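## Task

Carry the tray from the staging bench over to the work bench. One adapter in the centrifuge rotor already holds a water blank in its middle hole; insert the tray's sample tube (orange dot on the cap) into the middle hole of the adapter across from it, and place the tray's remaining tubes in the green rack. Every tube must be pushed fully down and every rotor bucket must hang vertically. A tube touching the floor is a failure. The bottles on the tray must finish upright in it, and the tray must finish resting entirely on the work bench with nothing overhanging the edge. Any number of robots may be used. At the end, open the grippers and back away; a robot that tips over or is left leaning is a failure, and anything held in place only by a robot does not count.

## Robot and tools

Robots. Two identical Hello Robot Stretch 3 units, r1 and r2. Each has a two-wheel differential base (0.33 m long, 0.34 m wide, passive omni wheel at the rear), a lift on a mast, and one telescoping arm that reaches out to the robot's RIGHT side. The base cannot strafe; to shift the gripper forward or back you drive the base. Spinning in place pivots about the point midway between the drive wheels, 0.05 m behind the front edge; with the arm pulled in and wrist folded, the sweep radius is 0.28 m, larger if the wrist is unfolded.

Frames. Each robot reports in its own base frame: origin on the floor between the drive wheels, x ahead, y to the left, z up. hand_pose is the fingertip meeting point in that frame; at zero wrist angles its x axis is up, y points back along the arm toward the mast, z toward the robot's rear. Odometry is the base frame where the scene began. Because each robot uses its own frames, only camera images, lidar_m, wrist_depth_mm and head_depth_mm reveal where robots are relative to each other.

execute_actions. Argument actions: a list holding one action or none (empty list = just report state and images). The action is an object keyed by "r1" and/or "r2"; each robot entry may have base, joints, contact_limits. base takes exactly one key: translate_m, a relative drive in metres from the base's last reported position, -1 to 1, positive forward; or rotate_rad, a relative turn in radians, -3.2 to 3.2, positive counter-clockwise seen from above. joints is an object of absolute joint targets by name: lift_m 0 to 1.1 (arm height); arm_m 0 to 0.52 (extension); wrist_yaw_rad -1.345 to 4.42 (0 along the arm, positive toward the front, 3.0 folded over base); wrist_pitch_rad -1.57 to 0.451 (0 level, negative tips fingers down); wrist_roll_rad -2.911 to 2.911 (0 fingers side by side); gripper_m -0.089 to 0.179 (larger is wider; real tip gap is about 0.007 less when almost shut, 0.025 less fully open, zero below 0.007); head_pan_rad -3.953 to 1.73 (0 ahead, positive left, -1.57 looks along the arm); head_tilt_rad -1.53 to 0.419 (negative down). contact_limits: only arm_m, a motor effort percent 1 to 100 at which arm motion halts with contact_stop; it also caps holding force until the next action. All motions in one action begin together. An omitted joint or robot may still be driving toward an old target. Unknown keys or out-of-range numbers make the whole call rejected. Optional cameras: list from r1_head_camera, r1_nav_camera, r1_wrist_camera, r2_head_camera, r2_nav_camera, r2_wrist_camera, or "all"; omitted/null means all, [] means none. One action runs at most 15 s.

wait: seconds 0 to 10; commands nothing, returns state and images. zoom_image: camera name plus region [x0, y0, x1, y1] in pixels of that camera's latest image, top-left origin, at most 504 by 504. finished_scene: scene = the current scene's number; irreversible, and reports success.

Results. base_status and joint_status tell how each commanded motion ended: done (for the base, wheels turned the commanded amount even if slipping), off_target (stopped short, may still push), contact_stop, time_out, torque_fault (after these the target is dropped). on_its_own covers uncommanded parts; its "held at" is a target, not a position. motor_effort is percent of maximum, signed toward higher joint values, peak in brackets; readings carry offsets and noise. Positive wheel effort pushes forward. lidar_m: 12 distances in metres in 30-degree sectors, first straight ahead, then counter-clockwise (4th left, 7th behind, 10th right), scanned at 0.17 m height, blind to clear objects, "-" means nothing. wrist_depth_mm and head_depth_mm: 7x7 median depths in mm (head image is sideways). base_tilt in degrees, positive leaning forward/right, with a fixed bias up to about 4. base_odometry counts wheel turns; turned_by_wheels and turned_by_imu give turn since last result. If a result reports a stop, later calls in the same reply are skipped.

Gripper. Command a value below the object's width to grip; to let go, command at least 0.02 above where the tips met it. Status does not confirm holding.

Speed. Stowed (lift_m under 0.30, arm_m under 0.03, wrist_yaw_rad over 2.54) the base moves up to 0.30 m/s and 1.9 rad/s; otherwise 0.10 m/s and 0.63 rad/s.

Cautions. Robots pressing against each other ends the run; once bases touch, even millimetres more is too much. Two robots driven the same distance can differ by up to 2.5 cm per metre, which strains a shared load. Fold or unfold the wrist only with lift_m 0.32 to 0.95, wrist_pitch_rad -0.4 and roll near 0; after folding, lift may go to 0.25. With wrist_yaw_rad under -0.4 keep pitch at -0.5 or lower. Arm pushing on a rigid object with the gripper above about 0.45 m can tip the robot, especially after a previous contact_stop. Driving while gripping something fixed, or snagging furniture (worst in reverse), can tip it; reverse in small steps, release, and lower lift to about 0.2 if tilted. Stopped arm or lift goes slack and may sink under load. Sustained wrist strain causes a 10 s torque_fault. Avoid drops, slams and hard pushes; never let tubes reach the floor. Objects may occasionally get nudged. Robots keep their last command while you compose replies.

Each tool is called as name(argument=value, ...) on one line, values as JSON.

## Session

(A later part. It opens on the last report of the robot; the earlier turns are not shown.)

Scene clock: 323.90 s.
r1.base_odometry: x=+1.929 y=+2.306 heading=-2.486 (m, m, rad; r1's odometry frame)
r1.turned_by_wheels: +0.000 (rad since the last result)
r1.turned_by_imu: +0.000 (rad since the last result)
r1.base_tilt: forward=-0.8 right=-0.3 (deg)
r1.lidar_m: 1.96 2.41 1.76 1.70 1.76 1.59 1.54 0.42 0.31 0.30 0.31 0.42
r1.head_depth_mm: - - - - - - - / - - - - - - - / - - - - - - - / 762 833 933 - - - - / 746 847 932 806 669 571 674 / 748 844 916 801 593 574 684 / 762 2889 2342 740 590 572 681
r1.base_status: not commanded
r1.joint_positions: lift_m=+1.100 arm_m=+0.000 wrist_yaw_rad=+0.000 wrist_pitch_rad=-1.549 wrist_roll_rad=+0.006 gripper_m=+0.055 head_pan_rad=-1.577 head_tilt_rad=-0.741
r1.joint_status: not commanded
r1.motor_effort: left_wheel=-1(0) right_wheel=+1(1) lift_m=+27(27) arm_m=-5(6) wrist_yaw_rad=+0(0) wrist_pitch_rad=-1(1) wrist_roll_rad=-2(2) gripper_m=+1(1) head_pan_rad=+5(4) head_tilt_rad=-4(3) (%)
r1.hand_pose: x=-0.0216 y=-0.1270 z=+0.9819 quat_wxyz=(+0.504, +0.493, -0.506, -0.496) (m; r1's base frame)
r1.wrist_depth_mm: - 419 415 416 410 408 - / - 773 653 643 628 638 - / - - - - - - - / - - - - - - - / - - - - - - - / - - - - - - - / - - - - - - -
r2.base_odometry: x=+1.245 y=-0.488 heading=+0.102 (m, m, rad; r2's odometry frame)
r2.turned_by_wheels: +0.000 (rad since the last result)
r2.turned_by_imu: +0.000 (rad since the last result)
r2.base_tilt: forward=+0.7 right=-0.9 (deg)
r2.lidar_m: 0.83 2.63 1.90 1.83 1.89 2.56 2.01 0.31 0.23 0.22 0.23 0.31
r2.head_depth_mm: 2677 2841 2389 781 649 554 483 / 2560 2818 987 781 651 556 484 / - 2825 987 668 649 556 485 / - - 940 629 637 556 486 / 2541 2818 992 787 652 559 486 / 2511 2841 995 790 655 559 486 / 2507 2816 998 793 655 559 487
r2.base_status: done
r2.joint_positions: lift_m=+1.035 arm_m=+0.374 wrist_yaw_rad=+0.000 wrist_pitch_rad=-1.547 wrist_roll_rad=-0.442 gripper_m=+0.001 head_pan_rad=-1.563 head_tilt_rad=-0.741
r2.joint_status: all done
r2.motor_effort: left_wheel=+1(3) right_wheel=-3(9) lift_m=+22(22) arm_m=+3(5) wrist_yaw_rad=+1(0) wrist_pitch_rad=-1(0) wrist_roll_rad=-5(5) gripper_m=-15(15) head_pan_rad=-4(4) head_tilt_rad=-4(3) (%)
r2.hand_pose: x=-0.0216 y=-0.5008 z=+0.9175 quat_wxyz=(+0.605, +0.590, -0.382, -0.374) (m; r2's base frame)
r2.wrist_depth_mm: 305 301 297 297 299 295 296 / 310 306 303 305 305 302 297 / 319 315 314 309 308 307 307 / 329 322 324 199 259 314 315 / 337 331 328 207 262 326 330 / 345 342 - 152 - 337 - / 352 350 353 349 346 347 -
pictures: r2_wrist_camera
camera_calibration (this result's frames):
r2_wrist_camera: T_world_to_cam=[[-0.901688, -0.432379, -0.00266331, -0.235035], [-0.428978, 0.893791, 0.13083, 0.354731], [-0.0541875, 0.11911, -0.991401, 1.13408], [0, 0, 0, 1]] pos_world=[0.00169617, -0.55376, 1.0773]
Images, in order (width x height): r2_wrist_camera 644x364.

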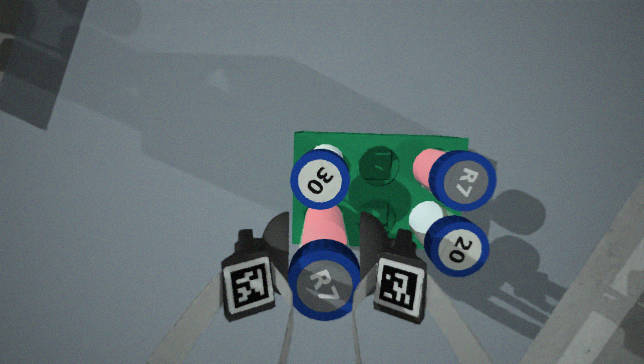

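execute_actions(actions=[{"r2":{"joints":{"lift_m":1.0}}}], cameras=["r2_wrist_camera"])

execute_actions(actions=[{"r2":{"joints":{"gripper_m":0.06}}}], cameras=[])

execute_actions(actions=[{"r2":{"joints":{"lift_m":1.1}}}], cameras=["r2_wrist_camera"])

execute_actions(actions=[{"r2":{"joints":{"arm_m":0.25,"wrist_roll_rad":0,"head_tilt_rad":-0.6,"head_pan_rad":-1.3}},"r1":{"base":{"translate_m":-0.4}}}], cameras=["r2_wrist_camera","r2_head_camera","r1_head_camera"])

Scene clock: 327.47 s.
r1.base_odometry: x=+1.929 y=+2.306 heading=-2.486 (m, m, rad; r1's odometry frame)
r1.turned_by_wheels: +0.000 (rad since the last result)
r1.turned_by_imu: +0.000 (rad since the last result)
r1.base_tilt: forward=-0.8 right=-0.3 (deg)
r1.lidar_m: 1.96 2.41 1.76 1.70 1.77 1.59 1.53 0.42 0.31 0.30 0.31 0.42
r1.head_depth_mm: - - - - - - - / - - - - - - - / - - - - - - - / 759 829 931 - - - - / 747 845 931 805 667 571 674 / 748 844 910 803 594 574 686 / 760 2893 2361 740 590 573 681
r1.base_status: not commanded
r1.joint_positions: lift_m=+1.100 arm_m=+0.000 wrist_yaw_rad=+0.000 wrist_pitch_rad=-1.549 wrist_roll_rad=+0.006 gripper_m=+0.055 head_pan_rad=-1.577 head_tilt_rad=-0.741
r1.joint_status: not commanded
r1.motor_effort: left_wheel=-1(0) right_wheel=+1(0) lift_m=+27(26) arm_m=-6(6) wrist_yaw_rad=-1(0) wrist_pitch_rad=-1(1) wrist_roll_rad=-2(2) gripper_m=+1(1) head_pan_rad=+4(5) head_tilt_rad=-4(4) (%)
r1.hand_pose: x=-0.0216 y=-0.1270 z=+0.9819 quat_wxyz=(+0.504, +0.493, -0.506, -0.496) (m; r1's base frame)
r1.wrist_depth_mm: - 413 420 411 412 414 - / - 805 651 641 631 631 - / - - - - - - - / - - - - - - - / - - - - - - - / - - - - - - - / - - - - - - -
r2.base_odometry: x=+1.245 y=-0.488 heading=+0.102 (m, m, rad; r2's odometry frame)
r2.turned_by_wheels: +0.000 (rad since the last result)
r2.turned_by_imu: +0.000 (rad since the last result)
r2.base_tilt: forward=+0.6 right=-0.8 (deg)
r2.lidar_m: 0.82 2.63 1.90 1.83 1.89 2.57 2.01 0.31 0.23 0.22 0.23 0.31
r2.head_depth_mm: - 2881 2373 783 649 554 483 / - 2852 987 781 649 555 484 / - 2872 951 666 650 556 484 / 2528 - 923 653 637 558 486 / 2527 2806 992 787 653 558 487 / 2510 2820 994 790 655 558 486 / 2524 2824 998 792 656 560 488
r2.base_status: not commanded
r2.joint_positions: lift_m=+1.000 arm_m=+0.374 wrist_yaw_rad=+0.000 wrist_pitch_rad=-1.547 wrist_roll_rad=-0.442 gripper_m=+0.001 head_pan_rad=-1.563 head_tilt_rad=-0.741
r2.joint_status: all done
r2.motor_effort: left_wheel=+1(1) right_wheel=-3(3) lift_m=+21(21) arm_m=+4(3) wrist_yaw_rad=+1(1) wrist_pitch_rad=-1(0) wrist_roll_rad=-5(5) gripper_m=-16(16) head_pan_rad=-4(3) head_tilt_rad=-3(3) (%)
r2.hand_pose: x=-0.0216 y=-0.5008 z=+0.8825 quat_wxyz=(+0.605, +0.590, -0.382, -0.374) (m; r2's base frame)
r2.wrist_depth_mm: 268 265 268 264 263 264 261 / 274 272 272 273 271 268 266 / 280 280 279 273 272 273 274 / 290 290 290 161 224 159 278 / 298 298 292 164 239 228 289 / 306 306 - 153 - 168 298 / 313 311 310 309 308 303 -
pictures: r2_wrist_camera
camera_calibration (this result's frames):
r2_wrist_camera: T_world_to_cam=[[-0.901688, -0.432379, -0.00266326, -0.235129], [-0.428978, 0.89379, 0.13083, 0.35931], [-0.0541876, 0.11911, -0.991401, 1.09939], [0, 0, 0, 1]] pos_world=[0.00169619, -0.553761, 1.0423]
Images, in order (width x height): r2_wrist_camera 644x364.

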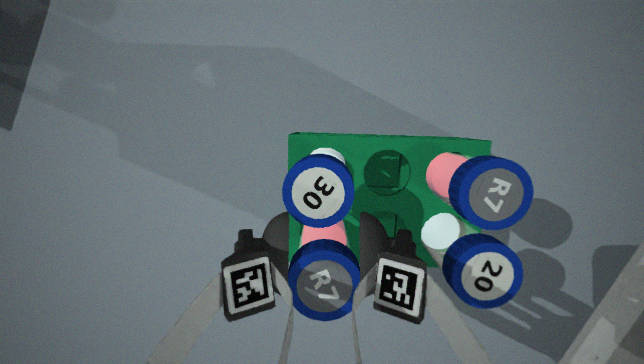

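Scene clock: 328.53 s.
r1.base_odometry: x=+1.929 y=+2.306 heading=-2.486 (m, m, rad; r1's odometry frame)
r1.turned_by_wheels: +0.000 (rad since the last result)
r1.turned_by_imu: +0.000 (rad since the last result)
r1.base_tilt: forward=-0.8 right=-0.3 (deg)
r1.lidar_m: 1.96 2.40 1.76 1.70 1.76 1.59 1.53 0.43 0.31 0.30 0.31 0.43
r1.head_depth_mm: - - - - - - - / - - - - - - - / - - - - - - - / 761 829 935 - - - - / 747 846 934 804 669 571 676 / 748 845 912 803 593 574 683 / 759 2879 2349 740 590 573 683
r1.base_status: not commanded
r1.joint_positions: lift_m=+1.100 arm_m=+0.000 wrist_yaw_rad=+0.000 wrist_pitch_rad=-1.549 wrist_roll_rad=+0.006 gripper_m=+0.055 head_pan_rad=-1.577 head_tilt_rad=-0.741
r1.joint_status: not commanded
r1.motor_effort: left_wheel=-1(0) right_wheel=+0(0) lift_m=+26(26) arm_m=-5(5) wrist_yaw_rad=-1(0) wrist_pitch_rad=-1(1) wrist_roll_rad=-2(2) gripper_m=+1(1) head_pan_rad=+5(5) head_tilt_rad=-3(3) (%)
r1.hand_pose: x=-0.0216 y=-0.1270 z=+0.9819 quat_wxyz=(+0.504, +0.493, -0.506, -0.496) (m; r1's base frame)
r1.wrist_depth_mm: - 417 417 414 409 416 - / - 781 645 643 629 620 - / - - - - - - - / - - - - - - - / - - - - - - - / - - - - - - - / - - - - - - -
r2.base_odometry: x=+1.245 y=-0.488 heading=+0.102 (m, m, rad; r2's odometry frame)
r2.turned_by_wheels: +0.000 (rad since the last result)
r2.turned_by_imu: +0.000 (rad since the last result)
r2.base_tilt: forward=+0.7 right=-0.8 (deg)
r2.lidar_m: 0.82 2.62 1.90 1.83 1.89 2.57 2.01 0.31 0.23 0.22 0.23 0.31
r2.head_depth_mm: - 2861 2375 783 648 553 483 / - 2885 983 782 649 555 484 / - 2897 953 671 650 555 485 / 2522 - 922 651 638 556 486 / 2532 2818 991 786 652 558 486 / 2529 2799 999 790 654 559 486 / 2511 2796 999 792 655 560 487
r2.base_status: not commanded
r2.joint_positions: lift_m=+1.000 arm_m=+0.374 wrist_yaw_rad=+0.000 wrist_pitch_rad=-1.547 wrist_roll_rad=-0.442 gripper_m=+0.060 head_pan_rad=-1.563 head_tilt_rad=-0.741
r2.joint_status: all done
r2.motor_effort: left_wheel=+1(1) right_wheel=-3(3) lift_m=+22(22) arm_m=+4(4) wrist_yaw_rad=+0(1) wrist_pitch_rad=+0(1) wrist_roll_rad=-5(5) gripper_m=+0(92) head_pan_rad=-4(4) head_tilt_rad=-3(3) (%)
r2.hand_pose: x=-0.0216 y=-0.5008 z=+0.8825 quat_wxyz=(+0.605, +0.590, -0.382, -0.374) (m; r2's base frame)
r2.wrist_depth_mm: 267 265 267 265 263 262 261 / 278 272 272 272 269 271 266 / 284 283 279 275 273 272 274 / 289 289 287 161 224 160 281 / 295 296 294 167 233 229 290 / 305 305 - 170 - 169 297 / 314 313 313 309 309 307 -
pictures: none
No camera images: the call's "cameras" was empty. Leave "cameras" out to get every camera's image.

Scene clock: 330.27 s.
r1.base_odometry: x=+1.929 y=+2.306 heading=-2.486 (m, m, rad; r1's odometry frame)
r1.turned_by_wheels: +0.000 (rad since the last result)
r1.turned_by_imu: +0.000 (rad since the last result)
r1.base_tilt: forward=-0.8 right=-0.3 (deg)
r1.lidar_m: 1.96 2.42 1.76 1.70 1.77 1.59 1.53 0.42 0.31 0.30 0.31 0.42
r1.head_depth_mm: - - - - - - - / - - - - - - - / - - - - - - - / 760 828 932 - - - - / 748 846 929 806 668 571 674 / 746 844 918 803 594 572 683 / 761 2890 2362 742 590 573 682
r1.base_status: not commanded
r1.joint_positions: lift_m=+1.100 arm_m=+0.000 wrist_yaw_rad=+0.000 wrist_pitch_rad=-1.549 wrist_roll_rad=+0.006 gripper_m=+0.055 head_pan_rad=-1.577 head_tilt_rad=-0.741
r1.joint_status: not commanded
r1.motor_effort: left_wheel=+0(1) right_wheel=+1(1) lift_m=+27(27) arm_m=-7(6) wrist_yaw_rad=+0(1) wrist_pitch_rad=-1(1) wrist_roll_rad=-2(2) gripper_m=+1(1) head_pan_rad=+4(4) head_tilt_rad=-3(4) (%)
r1.hand_pose: x=-0.0216 y=-0.1270 z=+0.9819 quat_wxyz=(+0.504, +0.493, -0.506, -0.496) (m; r1's base frame)
r1.wrist_depth_mm: - 412 416 412 415 406 - / - 788 659 654 654 612 - / - - - - - - - / - - - - - - - / - - - - - - - / - - - - - - - / - - - - - - -
r2.base_odometry: x=+1.245 y=-0.488 heading=+0.102 (m, m, rad; r2's odometry frame)
r2.turned_by_wheels: +0.000 (rad since the last result)
r2.turned_by_imu: +0.000 (rad since the last result)
r2.base_tilt: forward=+0.8 right=-0.9 (deg)
r2.lidar_m: 0.83 2.63 1.90 1.82 1.89 2.56 2.00 0.31 0.23 0.22 0.23 0.31
r2.head_depth_mm: 2575 2834 2378 784 649 554 484 / 2574 2829 985 783 650 555 484 / 2505 2842 989 676 650 555 485 / - 2859 991 659 637 557 486 / 2486 2808 989 788 654 558 487 / 2519 2824 999 790 654 559 487 / 2525 2790 997 794 655 560 487
r2.base_status: not commanded
r2.joint_positions: lift_m=+1.100 arm_m=+0.374 wrist_yaw_rad=+0.000 wrist_pitch_rad=-1.547 wrist_roll_rad=-0.442 gripper_m=+0.060 head_pan_rad=-1.563 head_tilt_rad=-0.741
r2.joint_status: all done
r2.motor_effort: left_wheel=+1(1) right_wheel=-3(2) lift_m=+45(47) arm_m=+4(3) wrist_yaw_rad=+0(1) wrist_pitch_rad=+0(1) wrist_roll_rad=-5(5) gripper_m=+1(1) head_pan_rad=-4(4) head_tilt_rad=-3(3) (%)
r2.hand_pose: x=-0.0216 y=-0.5008 z=+0.9815 quat_wxyz=(+0.605, +0.590, -0.382, -0.374) (m; r2's base frame)
r2.wrist_depth_mm: 339 364 361 361 359 358 355 / 362 374 369 367 369 361 362 / 386 379 378 375 373 376 372 / 398 395 390 322 323 386 - / 407 400 396 397 358 393 - / 418 411 - 410 - 410 - / - 421 424 424 421 - -
pictures: r2_wrist_camera
camera_calibration (this result's frames):
r2_wrist_camera: T_world_to_cam=[[-0.901688, -0.432379, -0.00266331, -0.234866], [-0.428978, 0.89379, 0.13083, 0.346357], [-0.0541876, 0.11911, -0.991401, 1.19755], [0, 0, 0, 1]] pos_world=[0.00169619, -0.553762, 1.14131]
Images, in order (width x height): r2_wrist_camera 644x364.

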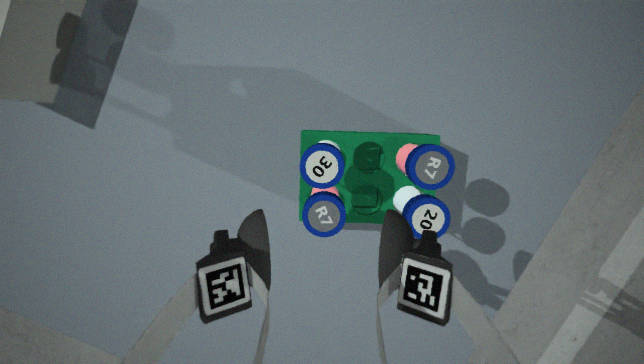

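Scene clock: 335.20 s.
r1.base_odometry: x=+2.246 y=+2.550 heading=-2.486 (m, m, rad; r1's odometry frame)
r1.turned_by_wheels: +0.000 (rad since the last result)
r1.turned_by_imu: -0.002 (rad since the last result)
r1.base_tilt: forward=-0.7 right=-0.4 (deg)
r1.lidar_m: 2.36 2.41 1.77 1.70 1.61 1.18 1.13 1.18 1.61 0.30 0.31 0.43
r1.head_depth_mm: - - - - - - - / - - - - - - - / - - - - - - - / 2698 2933 2511 - - - - / 2618 2935 2386 1082 918 785 687 / 744 829 890 748 630 641 695 / 747 844 916 777 591 573 683
r1.base_status: done
r1.joint_positions: lift_m=+1.100 arm_m=+0.000 wrist_yaw_rad=+0.000 wrist_pitch_rad=-1.549 wrist_roll_rad=+0.006 gripper_m=+0.055 head_pan_rad=-1.577 head_tilt_rad=-0.741
r1.joint_status: not commanded
r1.motor_effort: left_wheel=-2(4) right_wheel=+0(3) lift_m=+27(26) arm_m=-6(5) wrist_yaw_rad=+0(1) wrist_pitch_rad=-1(1) wrist_roll_rad=-2(2) gripper_m=+0(0) head_pan_rad=+5(5) head_tilt_rad=-3(3) (%)
r1.hand_pose: x=-0.0216 y=-0.1270 z=+0.9819 quat_wxyz=(+0.504, +0.493, -0.506, -0.496) (m; r1's base frame)
r1.wrist_depth_mm: 418 410 504 982 - - - / 623 633 635 - - - - / - - - - - - - / - - - - - - - / - - - - - - - / - - - - - - - / - - - - - - -
r2.base_odometry: x=+1.245 y=-0.488 heading=+0.102 (m, m, rad; r2's odometry frame)
r2.turned_by_wheels: +0.000 (rad since the last result)
r2.turned_by_imu: +0.000 (rad since the last result)
r2.base_tilt: forward=+0.7 right=-0.8 (deg)
r2.lidar_m: 0.82 2.62 1.90 1.83 1.89 2.56 2.01 0.31 0.23 0.22 0.23 0.31
r2.head_depth_mm: 2402 2612 - 886 640 610 518 / 2453 2676 2888 944 615 603 520 / 2507 2726 2942 945 744 613 521 / 2542 2802 2971 947 745 615 522 / 2583 2888 3047 883 748 616 523 / 2647 2905 3109 851 708 616 524 / 2701 2968 3148 958 749 619 525
r2.base_status: not commanded
r2.joint_positions: lift_m=+1.100 arm_m=+0.250 wrist_yaw_rad=+0.000 wrist_pitch_rad=-1.547 wrist_roll_rad=-0.007 gripper_m=+0.060 head_pan_rad=-1.307 head_tilt_rad=-0.606
r2.joint_status: all done
r2.motor_effort: left_wheel=+1(1) right_wheel=-3(3) lift_m=+46(45) arm_m=-1(2) wrist_yaw_rad=+1(0) wrist_pitch_rad=-1(1) wrist_roll_rad=+5(4) gripper_m=-1(1) head_pan_rad=+4(34) head_tilt_rad=+2(11) (%)
r2.hand_pose: x=-0.0216 y=-0.3773 z=+0.9815 quat_wxyz=(+0.508, +0.496, -0.504, -0.493) (m; r2's base frame)
r2.wrist_depth_mm: 364 366 361 300 300 355 - / 375 374 374 346 372 362 - / 382 383 385 379 374 373 - / 393 400 393 389 388 384 - / 403 403 401 397 397 396 - / 418 415 - 408 - 409 - / - - - - - - -
pictures: r1_head_camera (sideways: a quarter turn clockwise sets it upright), r2_head_camera (sideways: a quarter turn clockwise sets it upright), r2_wrist_camera
camera_calibration (this result's frames):
r1_head_camera: T_world_to_cam=[[-0.0376731, 0.662848, -0.747806, 0.997819], [0.998835, 0.00240053, -0.0481917, 0.0579835], [-0.0301486, -0.74875, -0.662166, 0.823193], [0, 0, 0, 1]] pos_world=[0.00449314, -0.045175, 1.29406]
r2_head_camera: T_world_to_cam=[[-0.114234, 0.532728, -0.838541, 1.10512], [0.973804, 0.227092, 0.011612, -0.019101], [0.196612, -0.815248, -0.544714, 0.660551], [0, 0, 0, 1]] pos_world=[0.01497, -0.0458771, 1.28672]
r2_wrist_camera: T_world_to_cam=[[-0.999849, -0.0122183, -0.0123549, -0.0156092], [-0.0137025, 0.99165, 0.128225, 0.284412], [0.010685, 0.128375, -0.991668, 1.188], [0, 0, 0, 1]] pos_world=[-0.0244034, -0.434737, 1.14144]
Images, in order (width x height): r1_head_camera 896x504, r2_head_camera 896x504, r2_wrist_camera 644x364.

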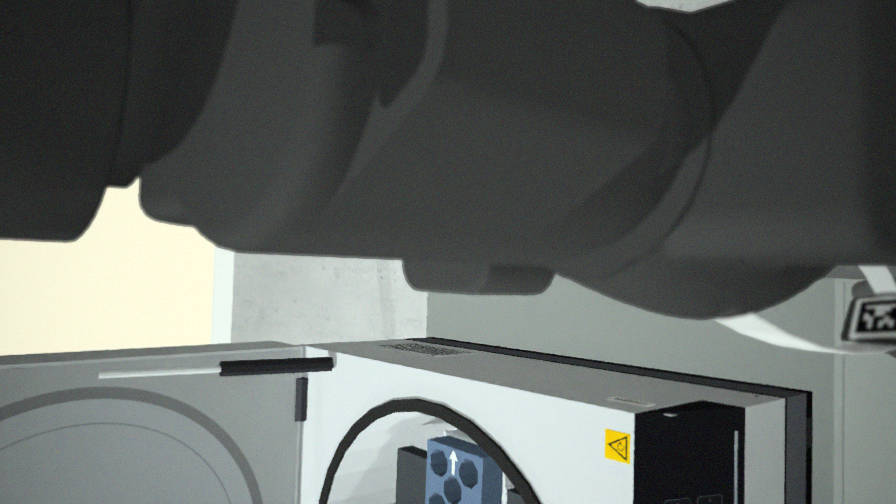

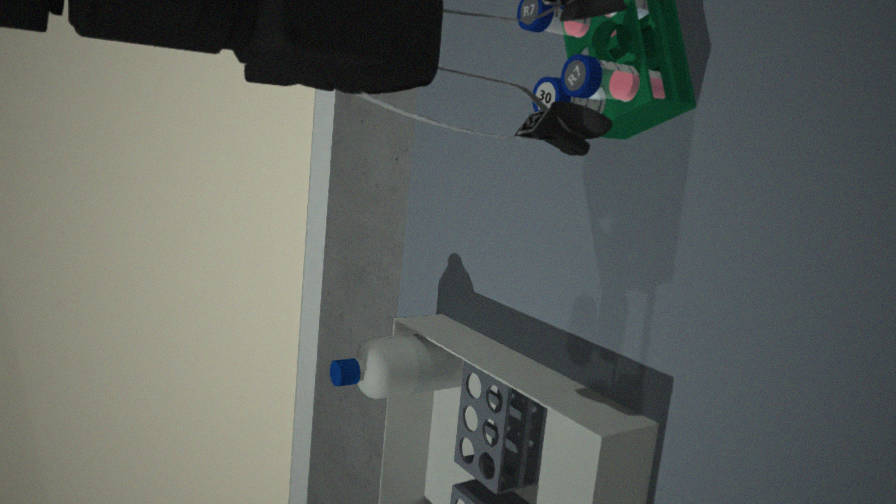

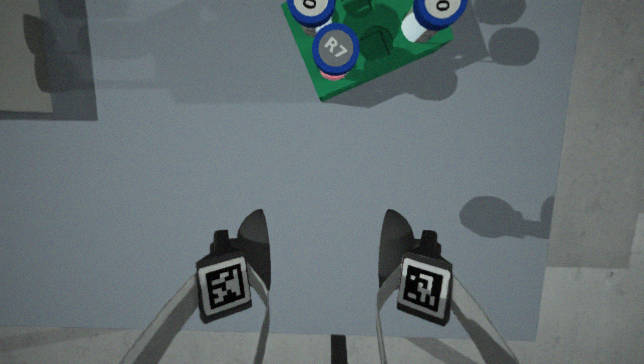

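execute_actions(actions=[{"r1":{"base":{"translate_m":0.4},"joints":{"arm_m":0.43}},"r2":{"joints":{"arm_m":0},"base":{"translate_m":-0.3}}}], cameras=["r1_wrist_camera","r2_head_camera"])

Scene clock: 342.43 s.
r1.base_odometry: x=+1.929 y=+2.306 heading=-2.486 (m, m, rad; r1's odometry frame)
r1.turned_by_wheels: +0.000 (rad since the last result)
r1.turned_by_imu: +0.002 (rad since the last result)
r1.base_tilt: forward=-0.8 right=-0.3 (deg)
r1.lidar_m: 1.97 2.40 1.76 1.70 1.76 1.59 1.53 0.42 0.31 0.30 0.31 0.42
r1.head_depth_mm: 750 880 2457 773 612 582 690 / 748 845 919 832 604 580 691 / 753 847 932 811 682 577 689 / 733 878 932 797 644 577 689 / 747 843 928 805 659 574 686 / 750 844 914 800 592 573 683 / 760 2854 2319 740 590 571 682
r1.base_status: done
r1.joint_positions: lift_m=+1.100 arm_m=+0.430 wrist_yaw_rad=+0.000 wrist_pitch_rad=-1.549 wrist_roll_rad=+0.006 gripper_m=+0.055 head_pan_rad=-1.577 head_tilt_rad=-0.741
r1.joint_status: all done
r1.motor_effort: left_wheel=-1(2) right_wheel=+1(4) lift_m=+27(26) arm_m=+6(6) wrist_yaw_rad=+1(1) wrist_pitch_rad=-1(1) wrist_roll_rad=-2(2) gripper_m=+0(0) head_pan_rad=+5(5) head_tilt_rad=-3(3) (%)
r1.hand_pose: x=-0.0216 y=-0.5561 z=+0.9819 quat_wxyz=(+0.504, +0.493, -0.507, -0.496) (m; r1's base frame)
r1.wrist_depth_mm: 316 344 371 347 369 362 308 / - 358 378 374 379 382 316 / - 366 381 367 383 364 321 / - 370 394 393 393 382 328 / - 341 402 369 399 363 332 / 606 343 389 401 - 347 - / - 355 349 362 356 350 -
r2.base_odometry: x=+0.947 y=-0.519 heading=+0.102 (m, m, rad; r2's odometry frame)
r2.turned_by_wheels: +0.000 (rad since the last result)
r2.turned_by_imu: +0.000 (rad since the last result)
r2.base_tilt: forward=+0.7 right=-0.9 (deg)
r2.lidar_m: 0.84 2.62 1.90 1.82 1.89 2.56 1.71 1.91 3.09 0.22 0.22 0.32
r2.head_depth_mm: 2413 2636 2806 2261 - - - / 2452 2684 2868 2190 1750 1479 - / 2515 2745 2938 947 744 629 539 / 2561 2811 3000 949 746 615 522 / 2587 2868 3027 952 686 616 523 / 2661 2915 3116 956 681 618 524 / 2690 2975 3165 960 753 618 524
r2.base_status: done
r2.joint_positions: lift_m=+1.100 arm_m=+0.000 wrist_yaw_rad=+0.001 wrist_pitch_rad=-1.547 wrist_roll_rad=-0.007 gripper_m=+0.060 head_pan_rad=-1.307 head_tilt_rad=-0.606
r2.joint_status: all done
r2.motor_effort: left_wheel=+2(3) right_wheel=-2(8) lift_m=+46(45) arm_m=-1(0) wrist_yaw_rad=+0(0) wrist_pitch_rad=-1(1) wrist_roll_rad=+4(5) gripper_m=+0(1) head_pan_rad=+5(5) head_tilt_rad=+2(2) (%)
r2.hand_pose: x=-0.0216 y=-0.1273 z=+0.9815 quat_wxyz=(+0.508, +0.496, -0.504, -0.492) (m; r2's base frame)
r2.wrist_depth_mm: 370 362 365 - - - - / 375 371 372 - - - - / - - - - - - - / - - - - - - - / - - - - - - - / - - - - - - - / - - - - - - -
pictures: r1_wrist_camera, r2_head_camera (sideways: a quarter turn clockwise sets it upright)
camera_calibration (this result's frames):
r1_wrist_camera: T_world_to_cam=[[-0.999599, 0.0236756, -0.0155514, 0.012545], [0.0215019, 0.9916, 0.127544, 0.461295], [0.0184404, 0.127158, -0.991711, 1.20413], [0, 0, 0, 1]] pos_world=[-0.0195834, -0.610832, 1.13551]
r2_head_camera: T_world_to_cam=[[-0.114269, 0.532547, -0.838652, 1.10526], [0.97377, 0.227239, 0.011619, -0.0191099], [0.196762, -0.815326, -0.544544, 0.660329], [0, 0, 0, 1]] pos_world=[0.0149777, -0.0458787, 1.28673]
Images, in order (width x height): r1_wrist_camera 644x364, r2_head_camera 896x504.

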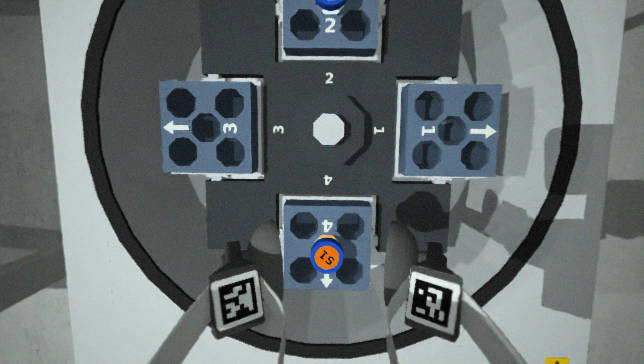

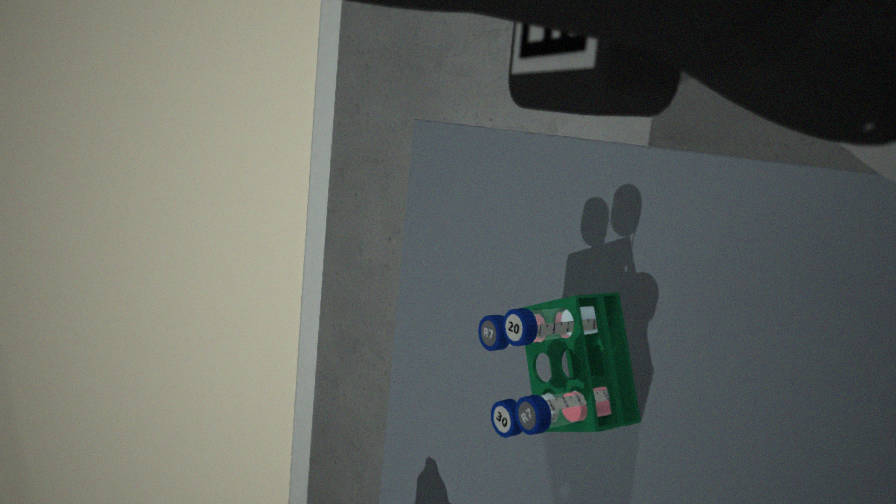

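execute_actions(actions=[{"r1":{"joints":{"arm_m":0.52}}}], cameras=["r1_wrist_camera"])

Scene clock: 344.97 s.
r1.base_odometry: x=+1.929 y=+2.306 heading=-2.486 (m, m, rad; r1's odometry frame)
r1.turned_by_wheels: +0.000 (rad since the last result)
r1.turned_by_imu: +0.000 (rad since the last result)
r1.base_tilt: forward=-0.7 right=-0.3 (deg)
r1.lidar_m: 1.96 2.41 1.77 1.70 1.77 1.59 1.53 0.42 0.31 0.30 0.31 0.43
r1.head_depth_mm: 749 877 2448 774 611 581 692 / 745 845 922 830 606 578 690 / 743 843 932 815 682 577 689 / 736 861 933 799 644 577 689 / 749 844 930 803 660 576 687 / 746 845 911 801 593 573 684 / 760 2887 2337 740 590 573 682
r1.base_status: not commanded
r1.joint_positions: lift_m=+1.100 arm_m=+0.519 wrist_yaw_rad=+0.000 wrist_pitch_rad=-1.549 wrist_roll_rad=+0.006 gripper_m=+0.055 head_pan_rad=-1.577 head_tilt_rad=-0.741
r1.joint_status: all done
joint sent to its limit — the command would take r1.arm_m past its upper limit, so that joint was sent only as far as its limit.
r1.motor_effort: left_wheel=-1(1) right_wheel=+0(1) lift_m=+26(26) arm_m=+5(5) wrist_yaw_rad=+0(0) wrist_pitch_rad=-1(1) wrist_roll_rad=-2(2) gripper_m=+1(0) head_pan_rad=+5(5) head_tilt_rad=-3(3) (%)
r1.hand_pose: x=-0.0216 y=-0.6451 z=+0.9819 quat_wxyz=(+0.504, +0.493, -0.507, -0.496) (m; r1's base frame)
r1.wrist_depth_mm: 314 311 340 393 358 308 308 / - 322 396 351 385 328 312 / - 356 385 385 382 385 322 / - 368 388 391 387 377 324 / - 377 386 398 392 375 332 / - 367 469 403 - 372 - / 639 355 439 388 440 346 -
r2.base_odometry: x=+0.947 y=-0.519 heading=+0.102 (m, m, rad; r2's odometry frame)
r2.turned_by_wheels: +0.000 (rad since the last result)
r2.turned_by_imu: +0.000 (rad since the last result)
r2.base_tilt: forward=+0.7 right=-0.8 (deg)
r2.lidar_m: 0.84 2.62 1.89 1.82 1.89 2.56 1.71 1.90 3.09 0.22 0.22 0.32
r2.head_depth_mm: 2417 2621 2816 2277 - - - / 2472 2676 2852 2185 1750 1473 - / 2518 2741 2952 949 745 628 538 / 2553 2803 2953 952 745 615 522 / 2579 2872 3013 955 685 616 523 / 2677 2926 3091 954 679 617 524 / 2710 2964 3169 960 751 618 524
r2.base_status: not commanded
r2.joint_positions: lift_m=+1.100 arm_m=+0.000 wrist_yaw_rad=+0.001 wrist_pitch_rad=-1.547 wrist_roll_rad=-0.007 gripper_m=+0.060 head_pan_rad=-1.307 head_tilt_rad=-0.606
r2.joint_status: not commanded
r2.motor_effort: left_wheel=+1(1) right_wheel=-2(2) lift_m=+45(45) arm_m=-1(1) wrist_yaw_rad=+0(0) wrist_pitch_rad=-1(0) wrist_roll_rad=+4(4) gripper_m=+1(1) head_pan_rad=+5(4) head_tilt_rad=+2(2) (%)
r2.hand_pose: x=-0.0216 y=-0.1273 z=+0.9815 quat_wxyz=(+0.508, +0.496, -0.504, -0.492) (m; r2's base frame)
r2.wrist_depth_mm: 368 367 362 - - - - / 375 371 371 - - - - / - - - - - - - / - - - - - - - / - - - - - - - / - - - - - - - / - - - - - - -
pictures: r1_wrist_camera
camera_calibration (this result's frames):
r1_wrist_camera: T_world_to_cam=[[-0.999599, 0.0236702, -0.0155514, 0.0146482], [0.0214965, 0.9916, 0.127544, 0.549536], [0.0184397, 0.127158, -0.991711, 1.21545], [0, 0, 0, 1]] pos_world=[-0.0195832, -0.699821, 1.13551]
Images, in order (width x height): r1_wrist_camera 644x364.

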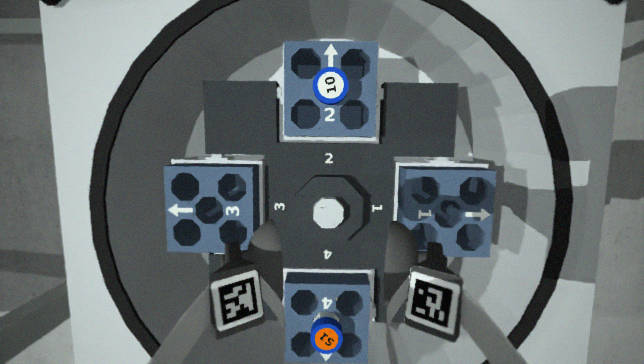

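execute_actions(actions=[{"r1":{"joints":{"arm_m":0},"base":{"translate_m":-0.3}}}], cameras=[])

finished_scene(scene=2)

Scene clock: 351.43 s.
r1.base_odometry: x=+2.167 y=+2.489 heading=-2.486 (m, m, rad; r1's odometry frame)
r1.turned_by_wheels: +0.000 (rad since the last result)
r1.turned_by_imu: -0.001 (rad since the last result)
r1.base_tilt: forward=-0.7 right=-0.3 (deg)
r1.lidar_m: 2.26 2.41 1.77 1.70 1.75 1.28 1.24 1.28 0.31 0.30 0.31 0.42
r1.head_depth_mm: - - - - - - - / - - - - - - - / - - - - - - - / 2644 2924 1591 - - - - / 748 846 894 753 597 571 676 / 748 844 921 780 592 574 686 / 747 846 920 788 586 571 682
r1.base_status: done
r1.joint_positions: lift_m=+1.100 arm_m=+0.000 wrist_yaw_rad=+0.000 wrist_pitch_rad=-1.549 wrist_roll_rad=+0.005 gripper_m=+0.055 head_pan_rad=-1.577 head_tilt_rad=-0.741
r1.joint_status: all done
r1.motor_effort: left_wheel=+0(3) right_wheel=+1(4) lift_m=+27(27) arm_m=-6(6) wrist_yaw_rad=+0(0) wrist_pitch_rad=-1(1) wrist_roll_rad=-2(2) gripper_m=+0(1) head_pan_rad=+5(5) head_tilt_rad=-2(4) (%)
r1.hand_pose: x=-0.0216 y=-0.1270 z=+0.9819 quat_wxyz=(+0.504, +0.493, -0.506, -0.496) (m; r1's base frame)
r1.wrist_depth_mm: 415 419 420 553 - - - / 645 645 654 643 - - - / - - - - - - - / - - - - - - - / - - - - - - - / - - - - - - - / - - - - - - -
r2.base_odometry: x=+0.947 y=-0.519 heading=+0.102 (m, m, rad; r2's odometry frame)
r2.turned_by_wheels: +0.000 (rad since the last result)
r2.turned_by_imu: +0.000 (rad since the last result)
r2.base_tilt: forward=+0.8 right=-0.7 (deg)
r2.lidar_m: 0.84 2.63 1.90 1.82 1.89 2.56 1.71 1.90 3.08 0.22 0.22 0.32
r2.head_depth_mm: 2395 2643 2803 2264 - - - / 2454 2689 2882 2200 1738 1479 - / 2503 2755 2951 948 743 629 538 / 2554 2795 2981 949 745 615 521 / 2609 2860 3028 953 686 617 523 / 2656 2917 3102 956 680 617 524 / 2711 2984 3139 960 755 620 524
r2.base_status: not commanded
r2.joint_positions: lift_m=+1.100 arm_m=+0.000 wrist_yaw_rad=+0.001 wrist_pitch_rad=-1.547 wrist_roll_rad=-0.007 gripper_m=+0.060 head_pan_rad=-1.307 head_tilt_rad=-0.606
r2.joint_status: not commanded
r2.motor_effort: left_wheel=+1(1) right_wheel=-2(2) lift_m=+45(45) arm_m=-1(1) wrist_yaw_rad=+0(1) wrist_pitch_rad=-1(0) wrist_roll_rad=+4(4) gripper_m=+0(0) head_pan_rad=+5(5) head_tilt_rad=+1(2) (%)
r2.hand_pose: x=-0.0216 y=-0.1273 z=+0.9815 quat_wxyz=(+0.508, +0.496, -0.504, -0.492) (m; r2's base frame)
r2.wrist_depth_mm: 366 366 362 - - - - / 372 375 374 - - - - / - - - - - - - / - - - - - - - / - - - - - - - / - - - - - - - / - - - - - - -
pictures: none
No camera images: the call's "cameras" was empty. Leave "cameras" out to get every camera's image.

The scene is finished: the task was done.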